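# Stack the N1 well plate onto the N2 plate

## Task

Lift the 96-well plate out of nest N1 (the left-hand nest as seen from the arm's base) and set it fully seated on top of the plate already in nest N2, with its A1 well (at the clipped corner) lying directly above the lower plate's A1 well. The lower plate has to remain level in N2, and the stack must stay put without the robot supporting it. Finally open the gripper and withdraw the arm away from the plates.

## Robot and tools

ROBOT. One arm with six joints (waist, shoulder, elbow, wrist pitch, wrist yaw, wrist roll) and a two-finger parallel gripper. The fingers extend along the gripper's +z axis and close along its y axis. The reported hand point sits midway between the finger pads, roughly 1 cm short of the fingertips. The base may be slightly tilted, and the reported hand position gets less accurate the farther the arm reaches.

FRAMES. Results report the hand in the scene frame, in metres. Its origin is on the table surface beneath the arm's base, +z is up, and +y is to the left when facing along +x. Orientation is a quaternion in w,x,y,z order. Commanded motions, by contrast, are offsets given in the gripper's own axes.

THE ROW. Every motion command is a row of 7 numbers, each from -1 to 1: dx, dy, dz, rx, ry, rz, opening. The first six are an offset of the gripper from its measured pose, in gripper axes. A value of 1.0 equals 0.6 m for dx, dy and dz, or 180 degrees for the rotation. rx, ry, rz together form a single rotation vector. Opening is absolute, not an offset: +1 is fully open (0.094 m) and -1 is closed. Because offsets start from the measured pose, repeating a small offset against something rigid adds no force, but against something yielding it keeps advancing.

execute_actions(actions). A list of actions run one after another. Each action is a table of 1 to 15 rows, and each row lasts one control step (1/30 s). If fewer than 15 rows are given, the last one repeats until step 15, so each action takes 0.5 s. Every row in an action is an offset from the gripper pose measured when that action began, not from the previous row. The first action of a call starts from the last pose a result reported. Each step, the controller clips the commanded pose to at most 70 mm and 16 degrees away from the measured pose. After an action it travels at most to that last clipped pose, so a large offset may need more actions. Joint friction can leave the hand up to about 31 mm short, and very small commands may not move it at all. Position is favoured over orientation when both cannot be met. An empty list just returns the current state and images.

move(target, speed, blocking). target is one row as above, offset from the pose in the most recent result that showed one. The gripper follows a straight path lasting 0.5 to 10 s; longer paths are cut off at 10 s. Rotation takes the shorter direction. speed is the path's top speed in m/s, 0.002 to 0.5 (default 0.25); rotation is capped at twice that in rad/s. The path does not stop for obstacles, and the real hand may lag, wander off it, or exceed the speed, especially near full reach. Opening is sent when the move begins. With blocking=false a result comes back after 0.5 s while the arm keeps going; until a result shows the move ended, further moves and execute_actions are rejected, so call wait or stop. The move: line gives how it ended (done, off_target, moving, held, fault) and which limits acted: paced means the sent pose was clipped; held means a check blocked steps, after which the arm may surge faster than speed. The distance to target is also given.

wait(seconds). 0 to 10 s while the arm keeps its last command; returns early if a running move finishes. stop() brakes a running move to rest; it needs room, more at high speed, and the fingers continue.

zoom_image(camera, region). camera is cam_head_left, cam_head_right or cam_wrist (each 504x504). region is [x0, y0, x1, y1] in pixels from the top-left, at most 504 by 504.

finished_scene(scene). Ends the current scene, given its number, after the robot has held the last command; irreversible. The plates must already be in the final state and remain so.

RESULT LINES. State: end_effector_position and end_effector_quat_wxyz. Hand target: the pose the controller is heading to. pose unreachable: the clearance check (which treats the mount under the base as arm) changed or blocked a command. Joint positions and velocities follow the joint order above, then finger-pad gap in m. Joint ranges (rad): waist -2.618 to 3.054, shoulder 0.000 to 3.142, elbow 0.000 to 3.142, wrist pitch -1.571 to 1.571, wrist yaw -1.571 to 1.571, wrist roll -2.094 to 2.094; the elbow never fully straightens. grip_measured is the finger opening on the command scale, possibly off by about 1 mm throughout. Joint torques are raw drive outputs with offsets, scale and noise, nonzero even in free air. FAULT, MOTOR HOT (75 °C) and OVER-TEMPERATURE FAULT lines report stops and heating; at 90 °C the arm halts for 10 s, and at 100 °C it goes limp and drops.

GRIPPING. To hold something, command an opening below grip_measured: about 0.03 under holds firmly, less holds lighter. Pad force tops out near 50 to 62 N, lower for parts under about 2 mm thick, with a brief spike on first contact.

CAUTIONS. Keep contact gentle: faster moves hit harder, and targets set well past a contact press harder. Do not drop the plate, slam it, or push anything off the table, which ends the scene. Holding loads heats the motors, even while you are composing a reply, since the robot keeps its last command meanwhile. Expect occasional brief tugs on the held plate or nudges to loose items. Check alignment of the A1 corners and seating with the head cameras and zoom before releasing, then open and lift clear.

Each tool is called after "Call:" as a command line: name --argument value for each argument, lists and objects as JSON in quotes; but a table of rows of numbers goes row by row, as --pt "numbers of a row", without its own name.

## Session

Call:
execute_actions --actions '[]'

Scene clock: 0.00 s.
end_effector_position=(+0.3567, +0.0941, +0.1064) grip_measured=+1.000 end_effector_quat_wxyz=(+0.311, +0.482, +0.768, +0.284)
Joint positions: [0.283 1.068 0.24  0.6   0.379 1.219 0.094]
Joint velocities: [ 0.012 -0.002  0.007 -0.022 -0.022 -0.007  0.   ]
Joint torques (N m, as the arm reports them, + toward a larger angle): no reading
Motor temperatures (°C, as the motors report them): [23 22 23 21 24 23]
Hand target: +0.357, +0.094, +0.106; +0.311, +0.482, +0.768, +0.284

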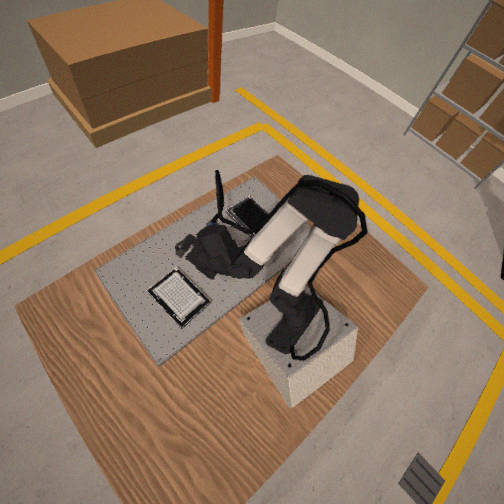

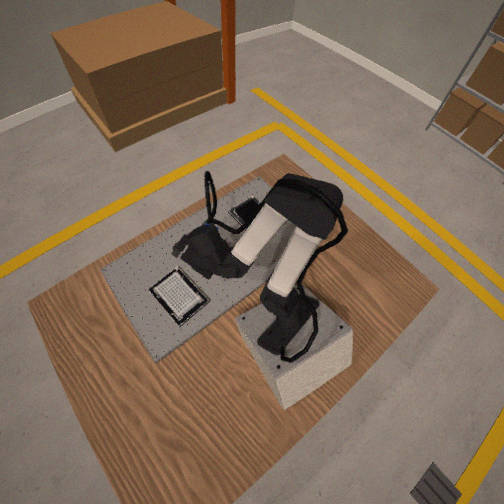

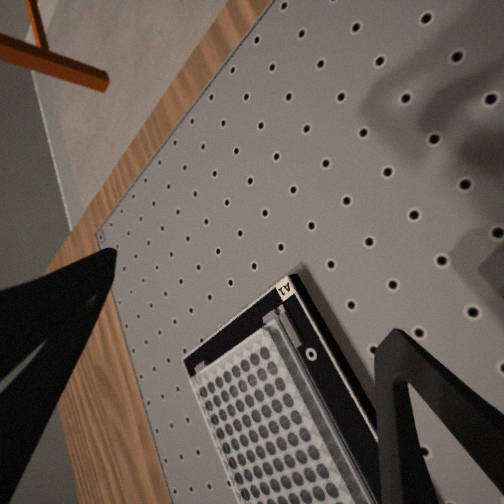

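Call:
move --target '[0.093,0.162,-0.138,0.196,0.215,-0.333,1]'

Call:
zoom_image --camera "cam_head_left" --region '[90,150,330,390]'

Scene clock: 16.90 s.
end_effector_position=(+0.3257, +0.1687, +0.2164) grip_measured=+1.000 end_effector_quat_wxyz=(-0.003, +0.011, +1.000, -0.001)
Joint positions: [ 0.676  1.464  1.517 -1.356  0.435  0.849  0.094]
Joint velocities: [-0.007 -0.017  0.002  0.037 -0.051 -0.066  0.   ]
Joint torques (N m, as the arm reports them, + toward a larger angle): [ 3.22 -7.06  8.64  0.23  0.25 -0.06]
Motor temperatures (°C, as the motors report them): [23 23 24 25 24 23]
Hand target: +0.328, +0.170, +0.220; +0.001, +0.002, +1.000, -0.004
Off the commanded pose: 0.006 m, 1 deg.
move: done

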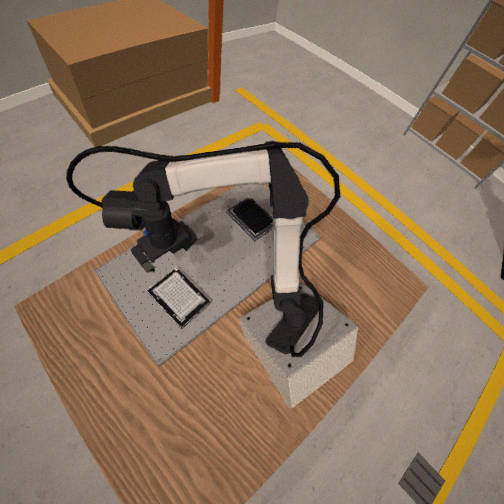

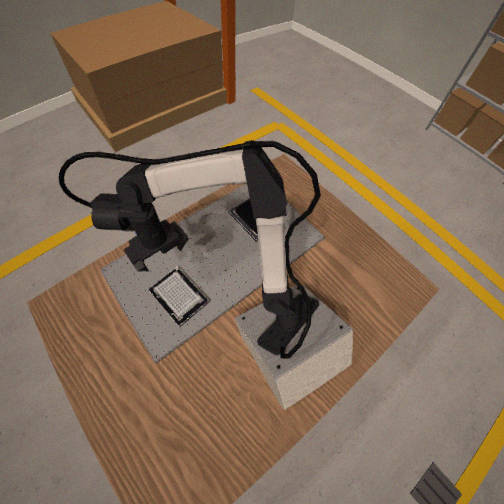

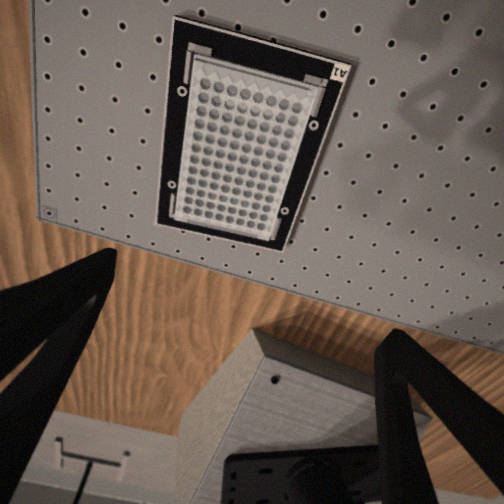

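Region (90, 150, 330, 390) of cam_head_left's 504x504 image, scaled by 2.100, with more detail than that image has.

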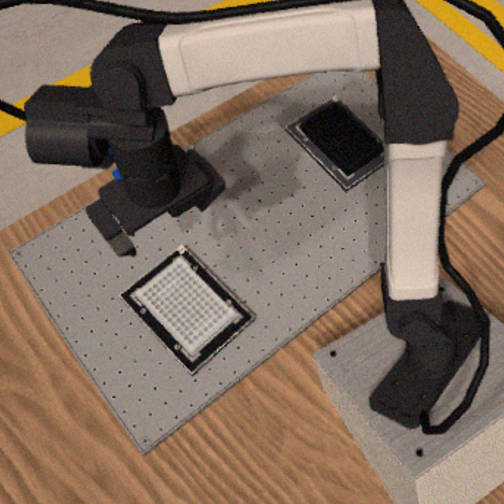

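Call:
zoom_image --camera "cam_wrist" --region '[130,10,380,260]'

Call:
zoom_image --camera "cam_head_left" --region '[215,185,285,255]'

Call:
move --target '[0,0,0.22,0,0,0,1]'

Region (130, 10, 380, 260) of cam_wrist's 504x504 image, scaled by 2.016, with more detail than that image has.

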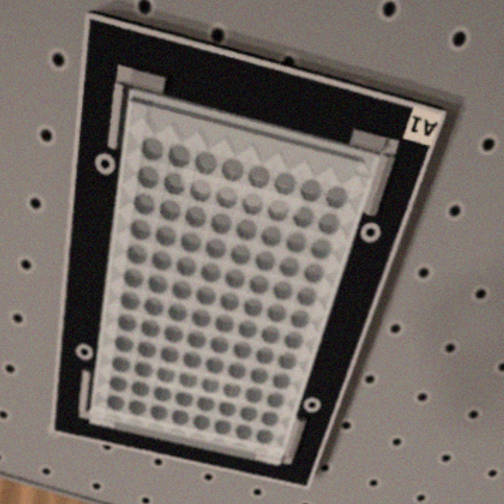

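Region (215, 185, 285, 255) of cam_head_left's 504x504 image, scaled by 7.200, with more detail than that image has.

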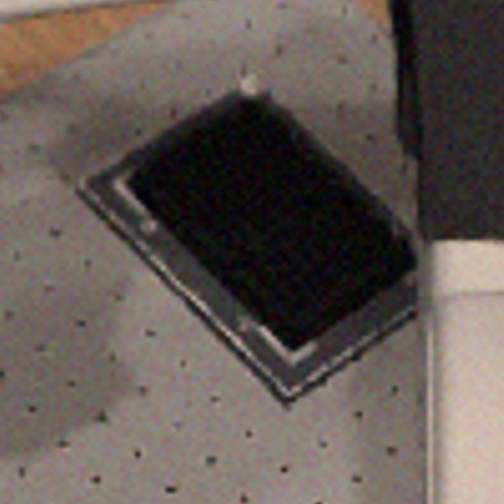

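Scene clock: 23.13 s.
end_effector_position=(+0.3260, +0.1686, +0.0877) grip_measured=+1.000 end_effector_quat_wxyz=(-0.003, +0.013, +1.000, -0.006)
Joint positions: [ 0.491  1.562  1.153 -0.823  0.387  0.661  0.094]
Joint velocities: [ 0.002 -0.012 -0.002  0.007  0.081  0.066  0.   ]
Joint torques (N m, as the arm reports them, + toward a larger angle): [ 2.04 -8.91  4.93  0.58 -0.02 -0.06]
Motor temperatures (°C, as the motors report them): [24 24 25 24 24 23]
Hand target: +0.325, +0.169, +0.084; -0.004, +0.011, +1.000, -0.002
Off the commanded pose: 0.004 m, 1 deg.
move: done

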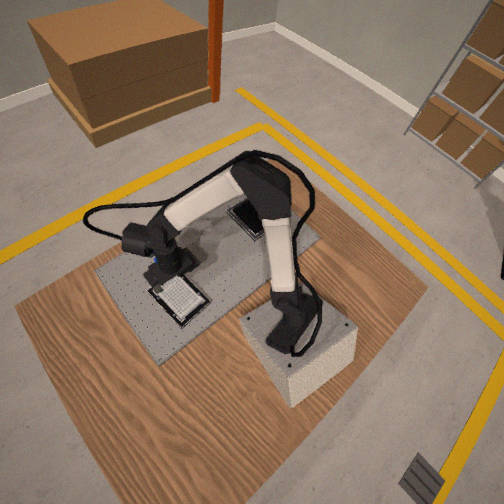

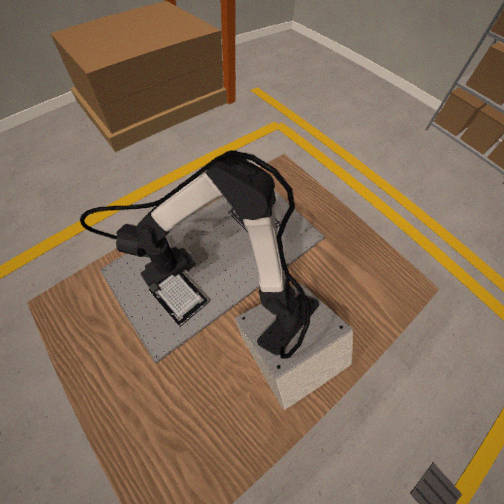

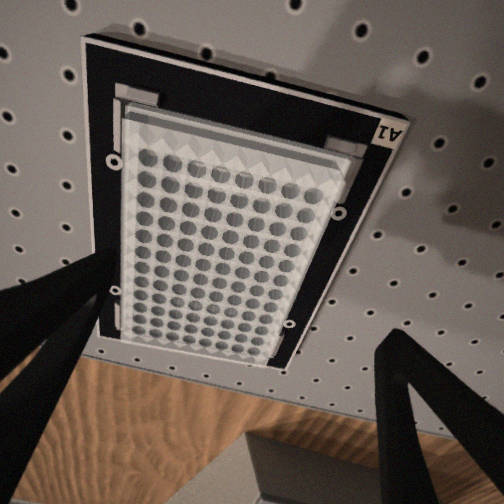

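Call:
move --target '[0.015,0.035,0.05,0,0,-0.01,1]' --speed 0.1

Scene clock: 28.63 s.
end_effector_position=(+0.3194, +0.1873, +0.0603) grip_measured=+1.000 end_effector_quat_wxyz=(-0.007, +0.000, +1.000, -0.005)
Joint positions: [ 0.511  1.655  1.139 -0.73   0.387  0.661  0.094]
Joint velocities: [ 0.002  0.002 -0.002 -0.007 -0.007  0.007  0.   ]
Joint torques (N m, as the arm reports them, + toward a larger angle): [ 3.49 -9.09  4.53  0.58  0.17  0.01]
Motor temperatures (°C, as the motors report them): [24 25 25 24 24 23]
Hand target: +0.317, +0.189, +0.057; -0.003, -0.003, +1.000, -0.006
Off the commanded pose: 0.004 m, 1 deg.
move: done

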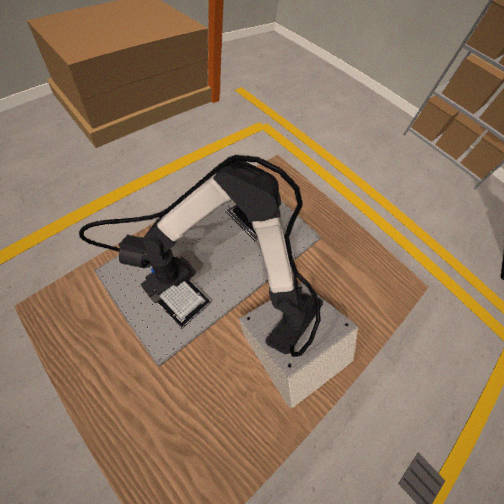

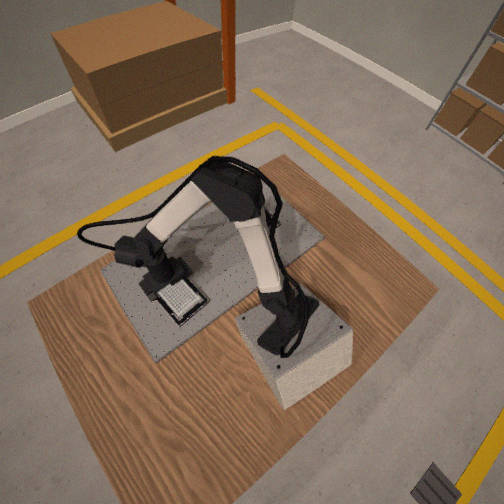

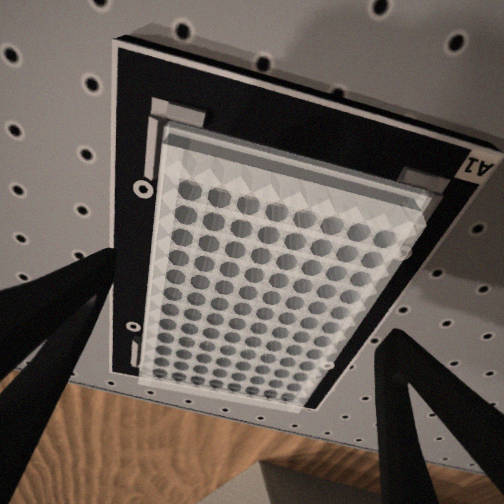

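Call:
move --target '[0.035,0,0.035,0,0,0,1]' --speed 0.05

Scene clock: 34.17 s.
end_effector_position=(+0.3033, +0.1837, +0.0433) grip_measured=+1.000 end_effector_quat_wxyz=(-0.008, +0.001, +1.000, -0.006)
Joint positions: [ 0.511  1.655  1.045 -0.638  0.387  0.663  0.094]
Joint velocities: [ 0.002 -0.002 -0.007 -0.051  0.022  0.081  0.   ]
Joint torques (N m, as the arm reports them, + toward a larger angle): [ 3.73 -8.42  3.97  0.54  0.11  0.1 ]
Motor temperatures (°C, as the motors report them): [24 26 25 23 24 23]
Hand target: +0.298, +0.187, +0.040; -0.008, +0.000, +1.000, -0.005
Off the commanded pose: 0.007 m, 0 deg.
move: done

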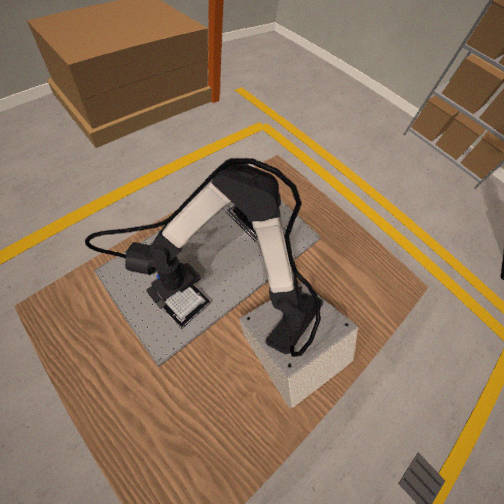

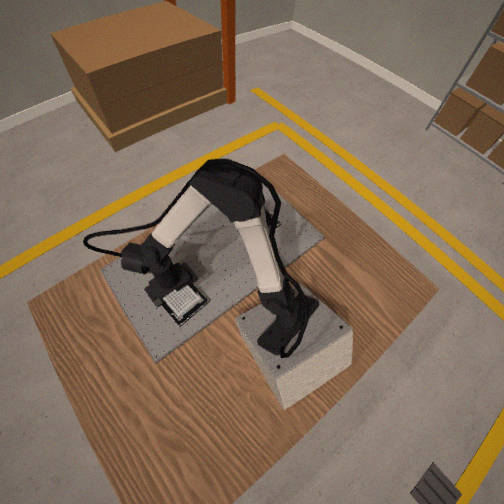

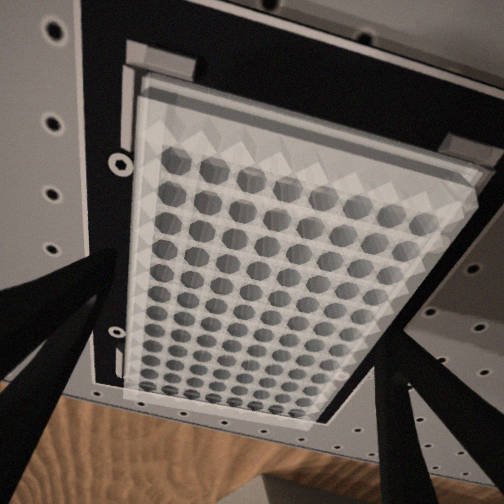

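Call:
move --target '[0.035,0.008,0.015,0,0,-0.015,1]' --speed 0.04

Call:
zoom_image --camera "cam_head_left" --region '[130,250,230,350]'

Scene clock: 40.57 s.
end_effector_position=(+0.2845, +0.1867, +0.0371) grip_measured=+1.000 end_effector_quat_wxyz=(-0.014, -0.016, +1.000, -0.005)
Joint positions: [ 0.542  1.655  0.989 -0.604  0.388  0.663  0.094]
Joint velocities: [ 0.012 -0.012 -0.007 -0.007  0.066 -0.022  0.   ]
Joint torques (N m, as the arm reports them, + toward a larger angle): [ 3.66 -8.5   3.77  0.57  0.19 -0.03]
Motor temperatures (°C, as the motors report them): [24 27 25 23 24 23]
Hand target: +0.282, +0.188, +0.035; -0.008, -0.022, +1.000, -0.006
Off the commanded pose: 0.004 m, 1 deg.
move: done

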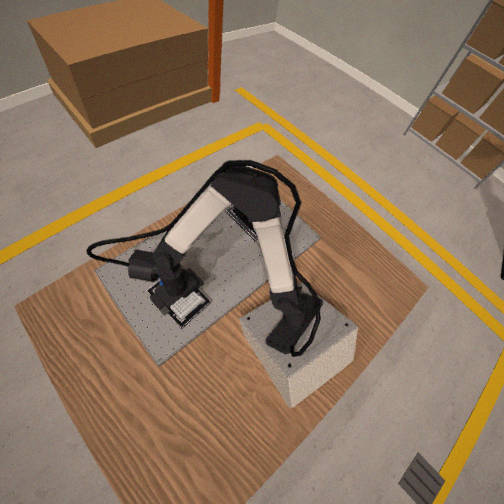

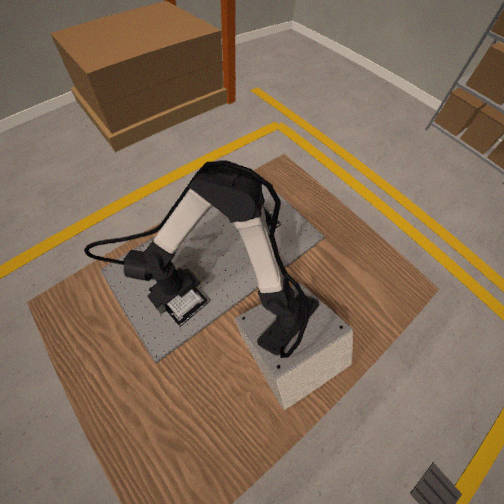

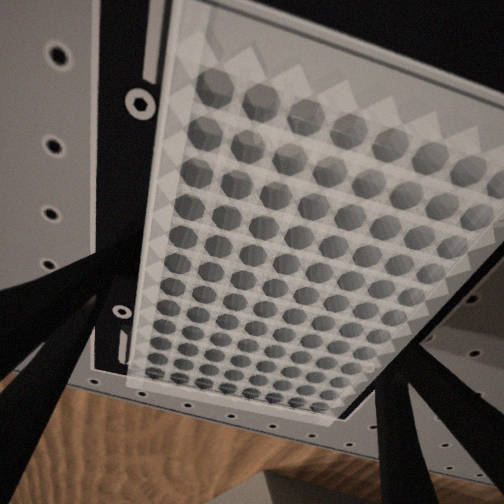

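Region (130, 250, 230, 350) of cam_head_left's 504x504 image, scaled by 5.040, with more detail than that image has.

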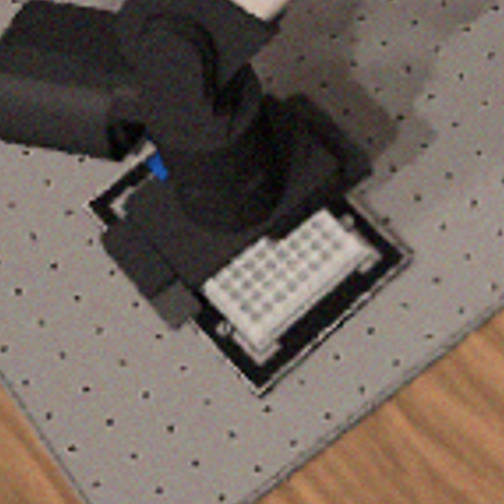

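Too far left now; shift right ~4 mm.

Call:
move --target '[0,-0.013,0.004,0,0,0,1]' --speed 0.03

Call:
move --target '[0,0,0.02,0,-0.008,0,1]' --speed 0.02

Scene clock: 45.17 s.
end_effector_position=(+0.2870, +0.1824, +0.0354) grip_measured=+1.000 end_effector_quat_wxyz=(-0.015, -0.015, +1.000, -0.009)
Joint positions: [ 0.527  1.655  0.989 -0.603  0.388  0.652  0.094]
Joint velocities: [ 0.012  0.017 -0.012 -0.037 -0.095 -0.037  0.   ]
Joint torques (N m, as the arm reports them, + toward a larger angle): [ 2.14 -9.95  3.1   0.47  0.    0.  ]
Motor temperatures (°C, as the motors report them): [24 28 25 23 24 23]
Hand target: +0.285, +0.179, +0.035; -0.015, -0.016, +1.000, -0.006
Off the commanded pose: 0.004 m, 0 deg.
move: done

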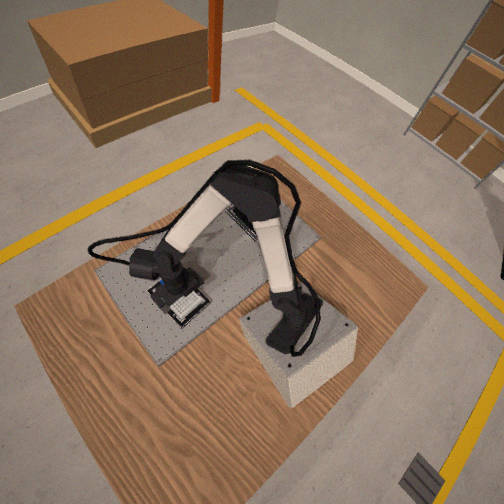

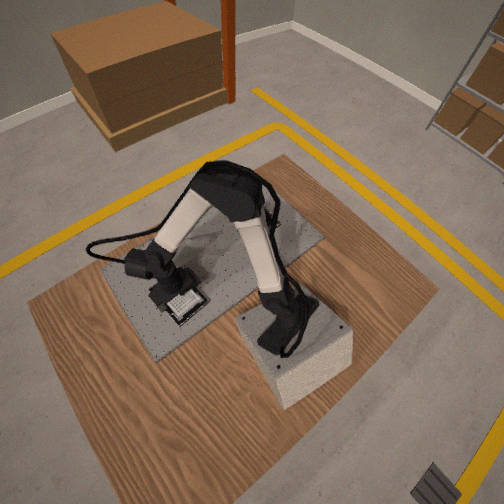

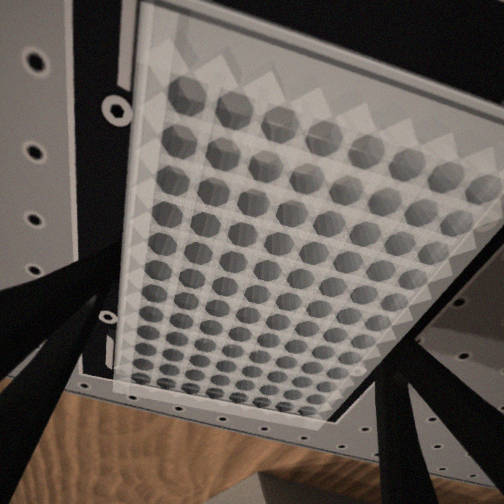

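Scene clock: 46.03 s.
end_effector_position=(+0.2909, +0.1856, +0.0341) grip_measured=+1.000 end_effector_quat_wxyz=(-0.004, -0.010, +1.000, -0.002)
Joint positions: [ 0.527  1.655  0.982 -0.569  0.39   0.651  0.094]
Joint velocities: [ 0.002  0.012 -0.007 -0.007 -0.037  0.037  0.   ]
Joint torques (N m, as the arm reports them, + toward a larger angle): [ 2.24 -7.45  2.56  0.83  0.17 -0.11]
Motor temperatures (°C, as the motors report them): [24 28 25 23 24 23]
Hand target: +0.286, +0.182, +0.024; -0.003, -0.015, +1.000, -0.009
Off the commanded pose: 0.012 m, 1 deg.
move: off_target

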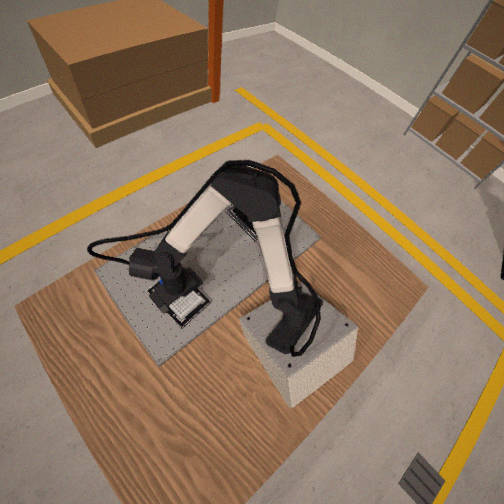

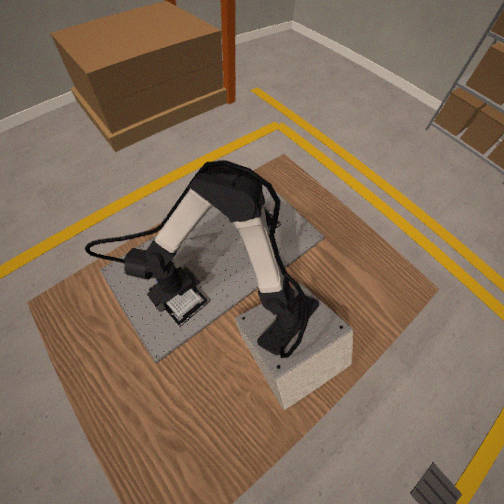

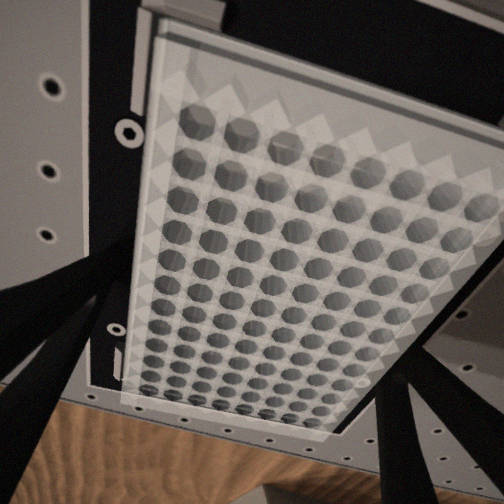

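Probably touching the nest. Try closing.

Call:
move --target '[0.012,0,-0.002,0,0,0,1]' --speed 0.02

Call:
move --target '[0,0,0,0,0,0,0.72]'

Scene clock: 53.77 s.
end_effector_position=(+0.2905, +0.1867, +0.0347) grip_measured=+1.000 end_effector_quat_wxyz=(-0.004, -0.010, +1.000, -0.001)
Joint positions: [ 0.531  1.654  0.982 -0.569  0.391  0.656  0.094]
Joint velocities: [ 0.007 -0.002  0.017 -0.037 -0.022 -0.022  0.   ]
Joint torques (N m, as the arm reports them, + toward a larger angle): [ 3.56 -9.75  3.03  0.41  0.11  0.12]
Motor temperatures (°C, as the motors report them): [24 28 25 23 24 23]
Hand target: +0.284, +0.185, +0.035; -0.004, -0.010, +1.000, -0.002
Off the commanded pose: 0.007 m, 0 deg.
move: done

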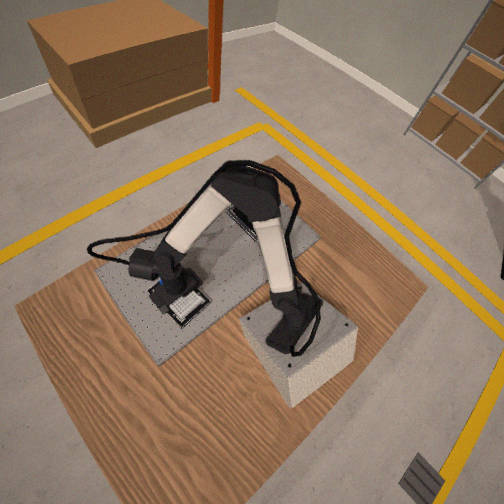

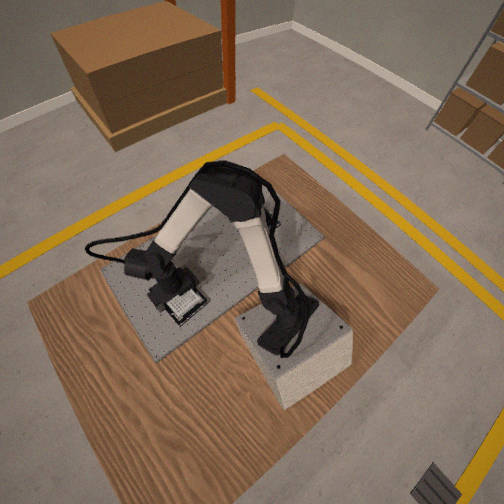

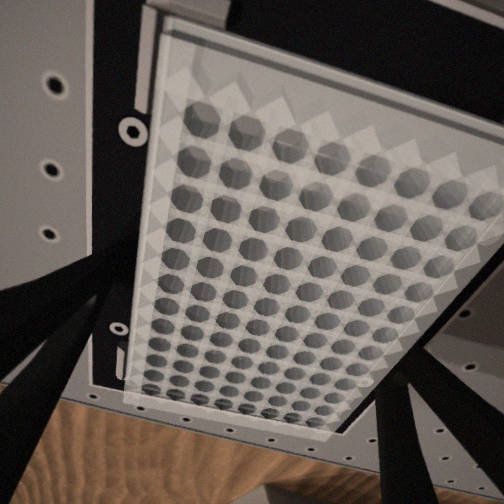

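Scene clock: 54.27 s.
end_effector_position=(+0.2903, +0.1830, +0.0353) grip_measured=+0.759 end_effector_quat_wxyz=(-0.004, -0.011, +1.000, -0.009)
Joint positions: [ 0.53   1.651  0.982 -0.582  0.403  0.655  0.083]
Joint velocities: [-0.007 -0.012 -0.002  0.007 -0.022 -0.007 -0.001]
Joint torques (N m, as the arm reports them, + toward a larger angle): [ 2.89 -8.55  5.1   0.47 -0.03  0.01]
Motor temperatures (°C, as the motors report them): [24 28 25 23 24 23]
Hand target: +0.290, +0.187, +0.035; -0.004, -0.010, +1.000, -0.001
Off the commanded pose: 0.004 m, 1 deg.
move: done

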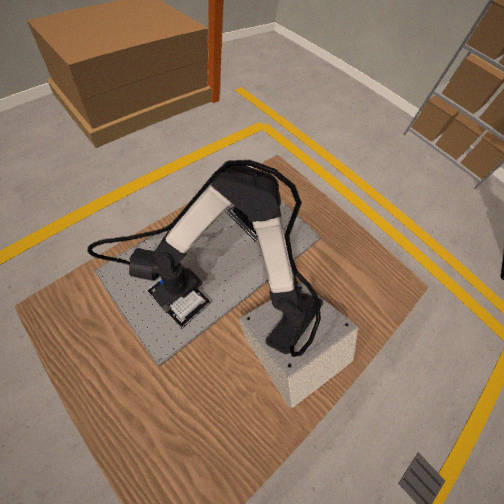

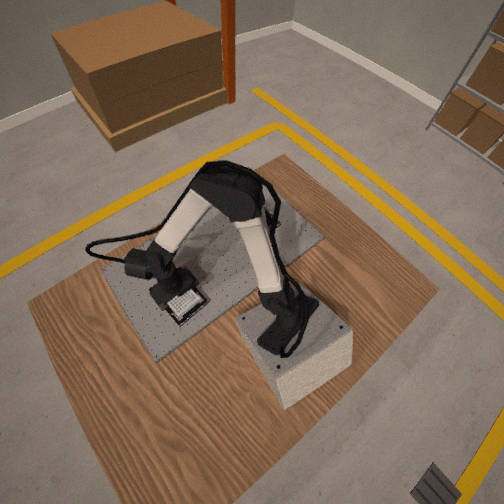

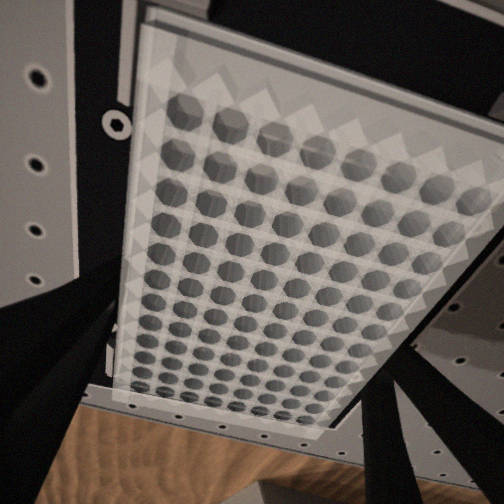

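Call:
move --target '[0,0,-0.15,0,0,0,0.72]' --speed 0.08

Call:
move --target '[-0.1,-0.42,0,0,0,0,0.72]'

Scene clock: 62.80 s.
end_effector_position=(+0.2837, +0.1821, +0.1151) grip_measured=+0.759 end_effector_quat_wxyz=(-0.017, -0.017, +1.000, -0.015)
Joint positions: [ 0.65   1.509  1.128 -0.951  0.427  0.781  0.083]
Joint velocities: [-0.017 -0.002 -0.002 -0.007 -0.007  0.066  0.   ]
Joint torques (N m, as the arm reports them, + toward a larger angle): [ 3.42 -9.26  8.01  0.17  0.22  0.14]
Motor temperatures (°C, as the motors report them): [24 29 25 23 24 23]
Hand target: +0.290, +0.184, +0.126; -0.004, -0.011, +1.000, -0.009
Off the commanded pose: 0.013 m, 2 deg.
move: off_target

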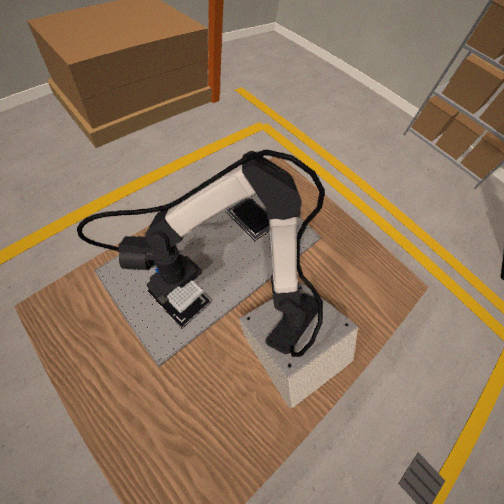

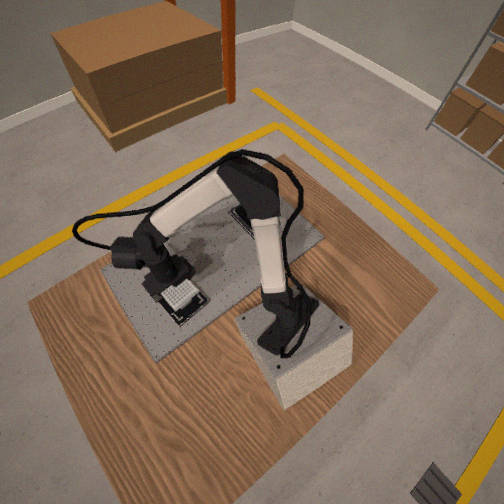

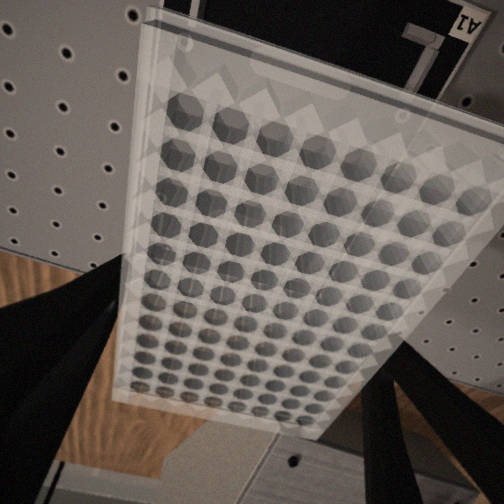

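Scene clock: 64.57 s.
end_effector_position=(+0.3484, -0.0661, +0.1167) grip_measured=+0.759 end_effector_quat_wxyz=(-0.024, -0.015, +0.999, -0.018)
Joint positions: [-0.379  1.296  1.139 -0.942  0.04  -0.197  0.083]
Joint velocities: [-0.012  0.012 -0.007  0.037  0.022  0.037 -0.001]
Joint torques (N m, as the arm reports them, + toward a larger angle): [-0.33 -8.21  8.85  0.26 -0.07 -0.09]
Motor temperatures (°C, as the motors report them): [24 30 25 23 24 23]
Hand target: +0.355, -0.067, +0.120; -0.017, -0.017, +1.000, -0.014
Off the commanded pose: 0.006 m, 1 deg.
move: done

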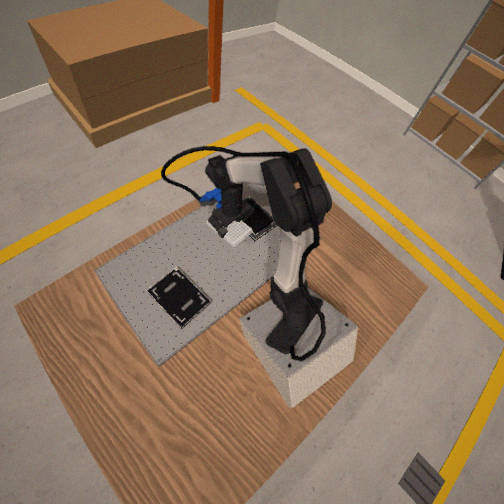

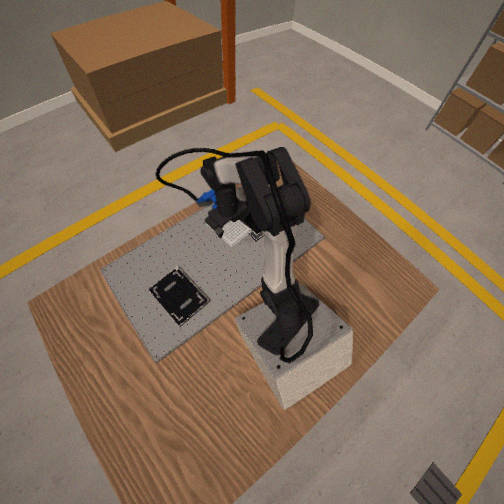

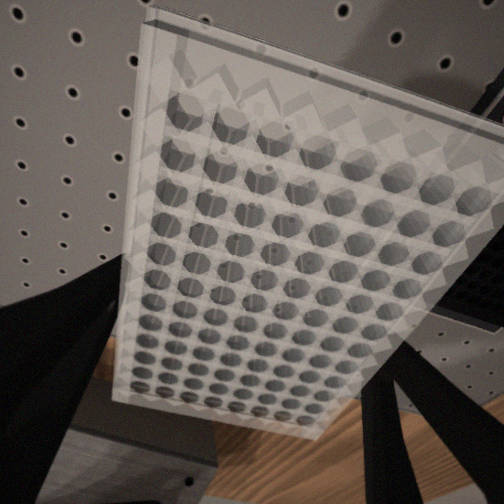

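Call:
move --target '[0,-0.21,0.02,-0.008,-0.016,0,0.72]' --speed 0.15

Scene clock: 69.97 s.
end_effector_position=(+0.3442, -0.1879, +0.1054) grip_measured=+0.759 end_effector_quat_wxyz=(-0.013, -0.009, +1.000, -0.003)
Joint positions: [-0.846  1.485  1.282 -0.924 -0.208 -0.604  0.083]
Joint velocities: [-0.007  0.007 -0.002 -0.051 -0.051 -0.007  0.   ]
Joint torques (N m, as the arm reports them, + toward a larger angle): [-1.39 -9.5   8.62  0.39 -0.15 -0.07]
Motor temperatures (°C, as the motors report them): [24 30 26 23 24 23]
Hand target: +0.353, -0.192, +0.109; +0.001, -0.015, +1.000, -0.005
Off the commanded pose: 0.009 m, 2 deg.
move: done

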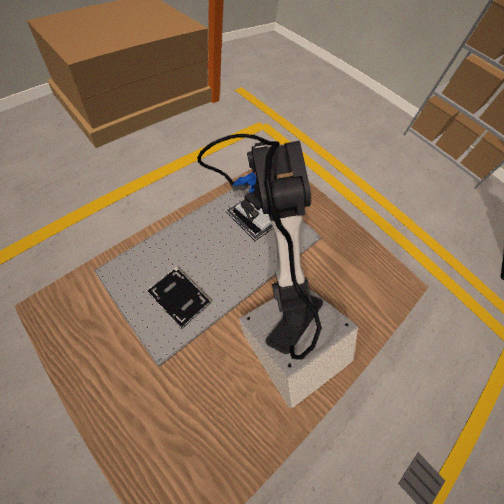

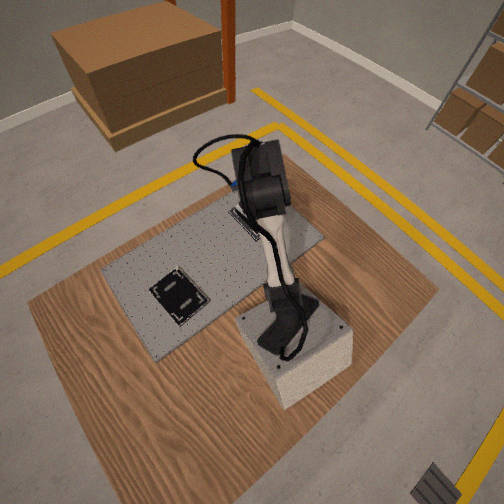

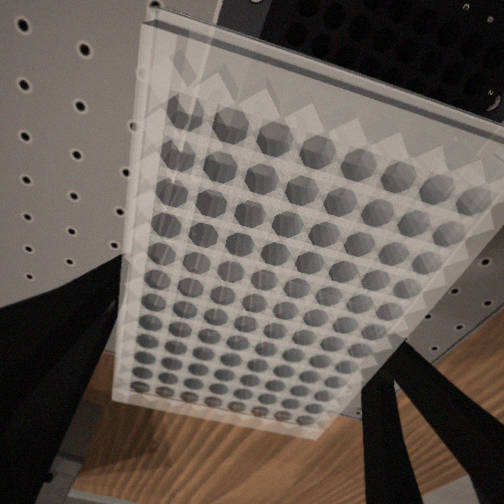

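Call:
move --target '[-0.05,-0.03,0.04,0,-0.008,0.02,0.72]' --speed 0.06

Call:
zoom_image --camera "cam_head_left" --region '[215,185,285,255]'

Scene clock: 75.60 s.
end_effector_position=(+0.3605, -0.2018, +0.0777) grip_measured=+0.759 end_effector_quat_wxyz=(-0.019, +0.024, +1.000, +0.003)
Joint positions: [-0.837  1.617  1.357 -0.882 -0.209 -0.535  0.083]
Joint velocities: [-0.002  0.007  0.002  0.007 -0.022  0.022 -0.001]
Joint torques (N m, as the arm reports them, + toward a larger angle): [ -0.54 -10.6    8.5    0.46  -0.05   0.09]
Motor temperatures (°C, as the motors report them): [24 31 27 23 24 23]
Hand target: +0.374, -0.205, +0.081; -0.001, +0.023, +1.000, -0.003
Off the commanded pose: 0.014 m, 2 deg.
move: off_target

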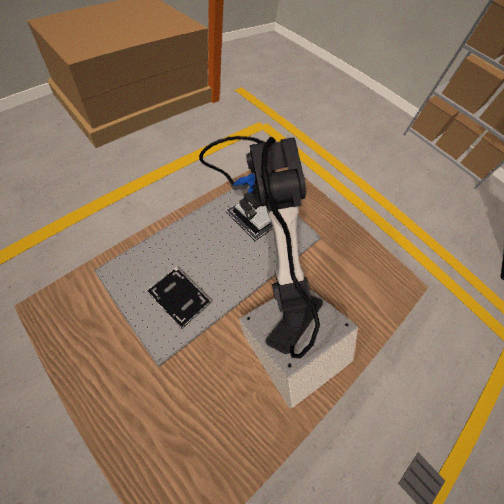

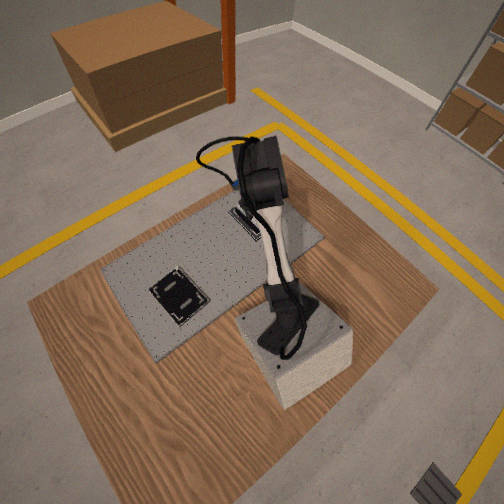

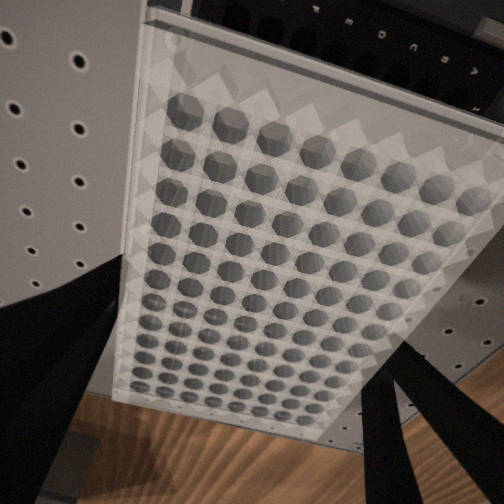

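Region (215, 185, 285, 255) of cam_head_left's 504x504 image, scaled by 7.200, with more detail than that image has.

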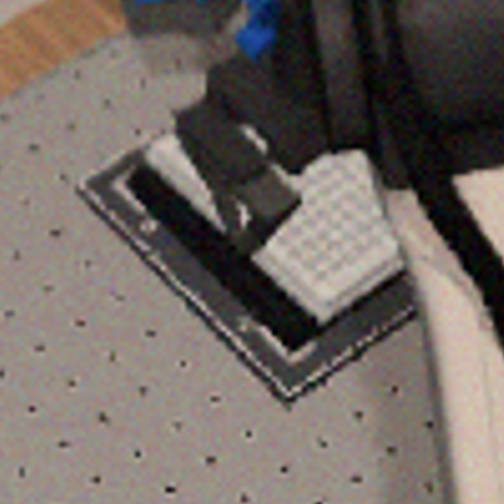

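Call:
move --target '[-0.05,-0.004,0.02,-0.003,-0.02,0.013,0.72]' --speed 0.04

Scene clock: 79.90 s.
end_effector_position=(+0.3759, -0.2035, +0.0626) grip_measured=+0.759 end_effector_quat_wxyz=(-0.007, +0.046, +0.999, +0.008)
Joint positions: [-0.817  1.675  1.387 -0.835 -0.222 -0.469  0.083]
Joint velocities: [ 0.007 -0.007 -0.007  0.066 -0.022  0.051 -0.   ]
Joint torques (N m, as the arm reports them, + toward a larger angle): [ -0.6  -11.01   8.39   0.49  -0.09   0.1 ]
Motor temperatures (°C, as the motors report them): [24 32 28 23 24 23]
Hand target: +0.390, -0.205, +0.065; +0.013, +0.045, +0.999, +0.007
Off the commanded pose: 0.014 m, 2 deg.
move: off_target

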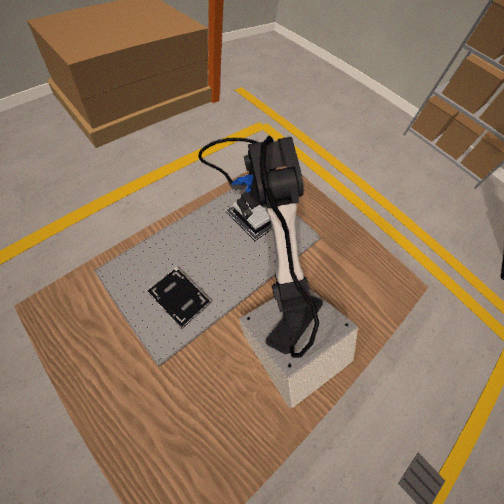

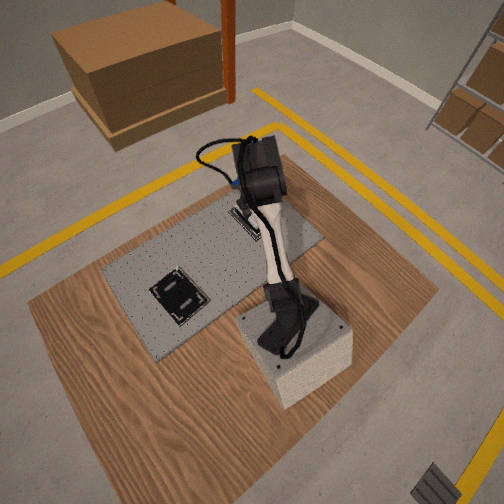

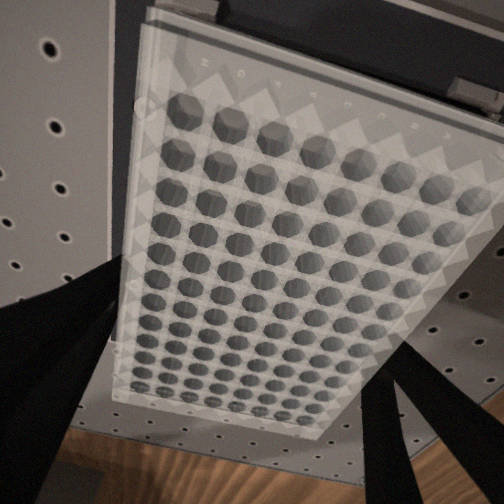

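Call:
move --target '[-0.015,0.005,0.012,0.012,-0.012,0,0.72]' --speed 0.02

Call:
zoom_image --camera "cam_head_left" --region '[215,185,285,255]'

Scene clock: 88.00 s.
end_effector_position=(+0.3837, -0.2017, +0.0554) grip_measured=+0.759 end_effector_quat_wxyz=(+0.006, +0.045, +0.999, -0.004)
Joint positions: [-0.792  1.675  1.362 -0.769 -0.201 -0.44   0.083]
Joint velocities: [ 0.022  0.007 -0.012  0.022  0.007 -0.022 -0.   ]
Joint torques (N m, as the arm reports them, + toward a larger angle): [ -0.54 -12.37   4.95   0.58   0.06   0.16]
Motor temperatures (°C, as the motors report them): [24 33 28 23 24 23]
Hand target: +0.385, -0.201, +0.055; +0.011, +0.046, +0.999, -0.011
Off the commanded pose: 0.001 m, 1 deg.
move: done

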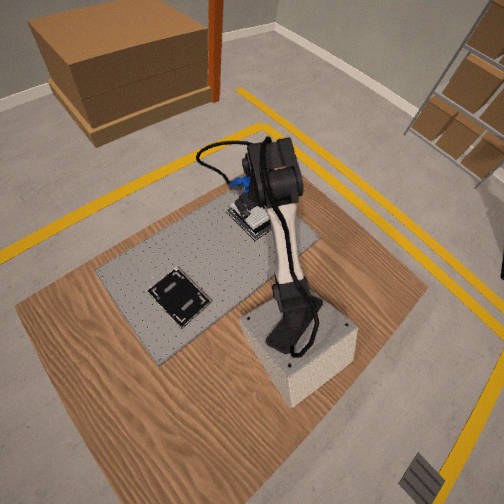

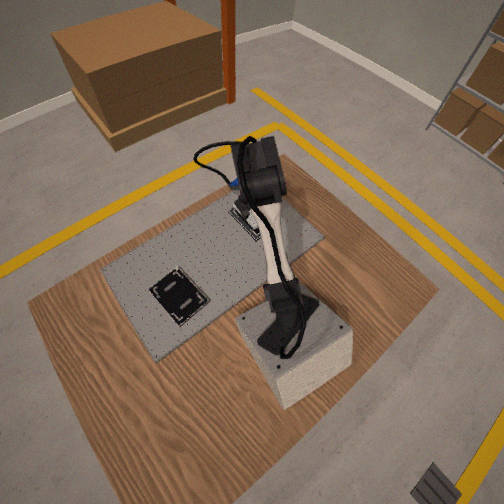

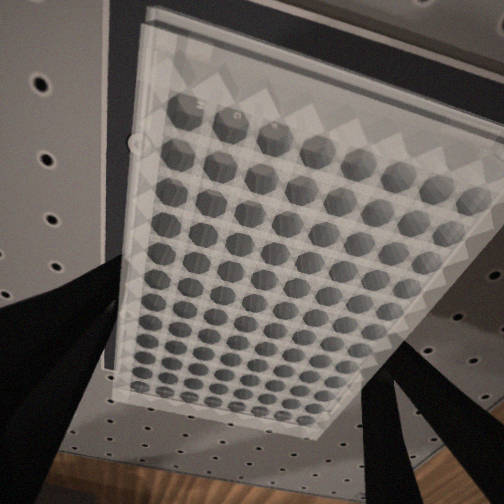

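Region (215, 185, 285, 255) of cam_head_left's 504x504 image, scaled by 7.200, with more detail than that image has.

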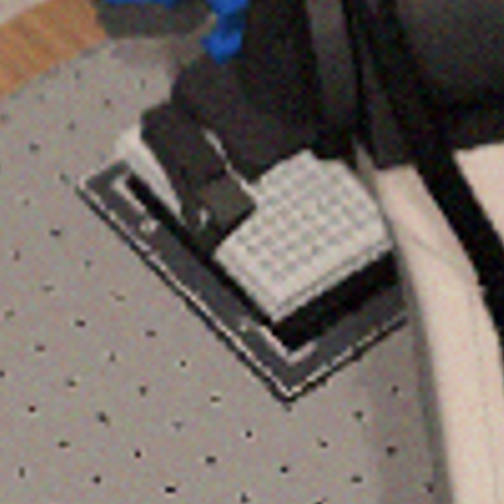

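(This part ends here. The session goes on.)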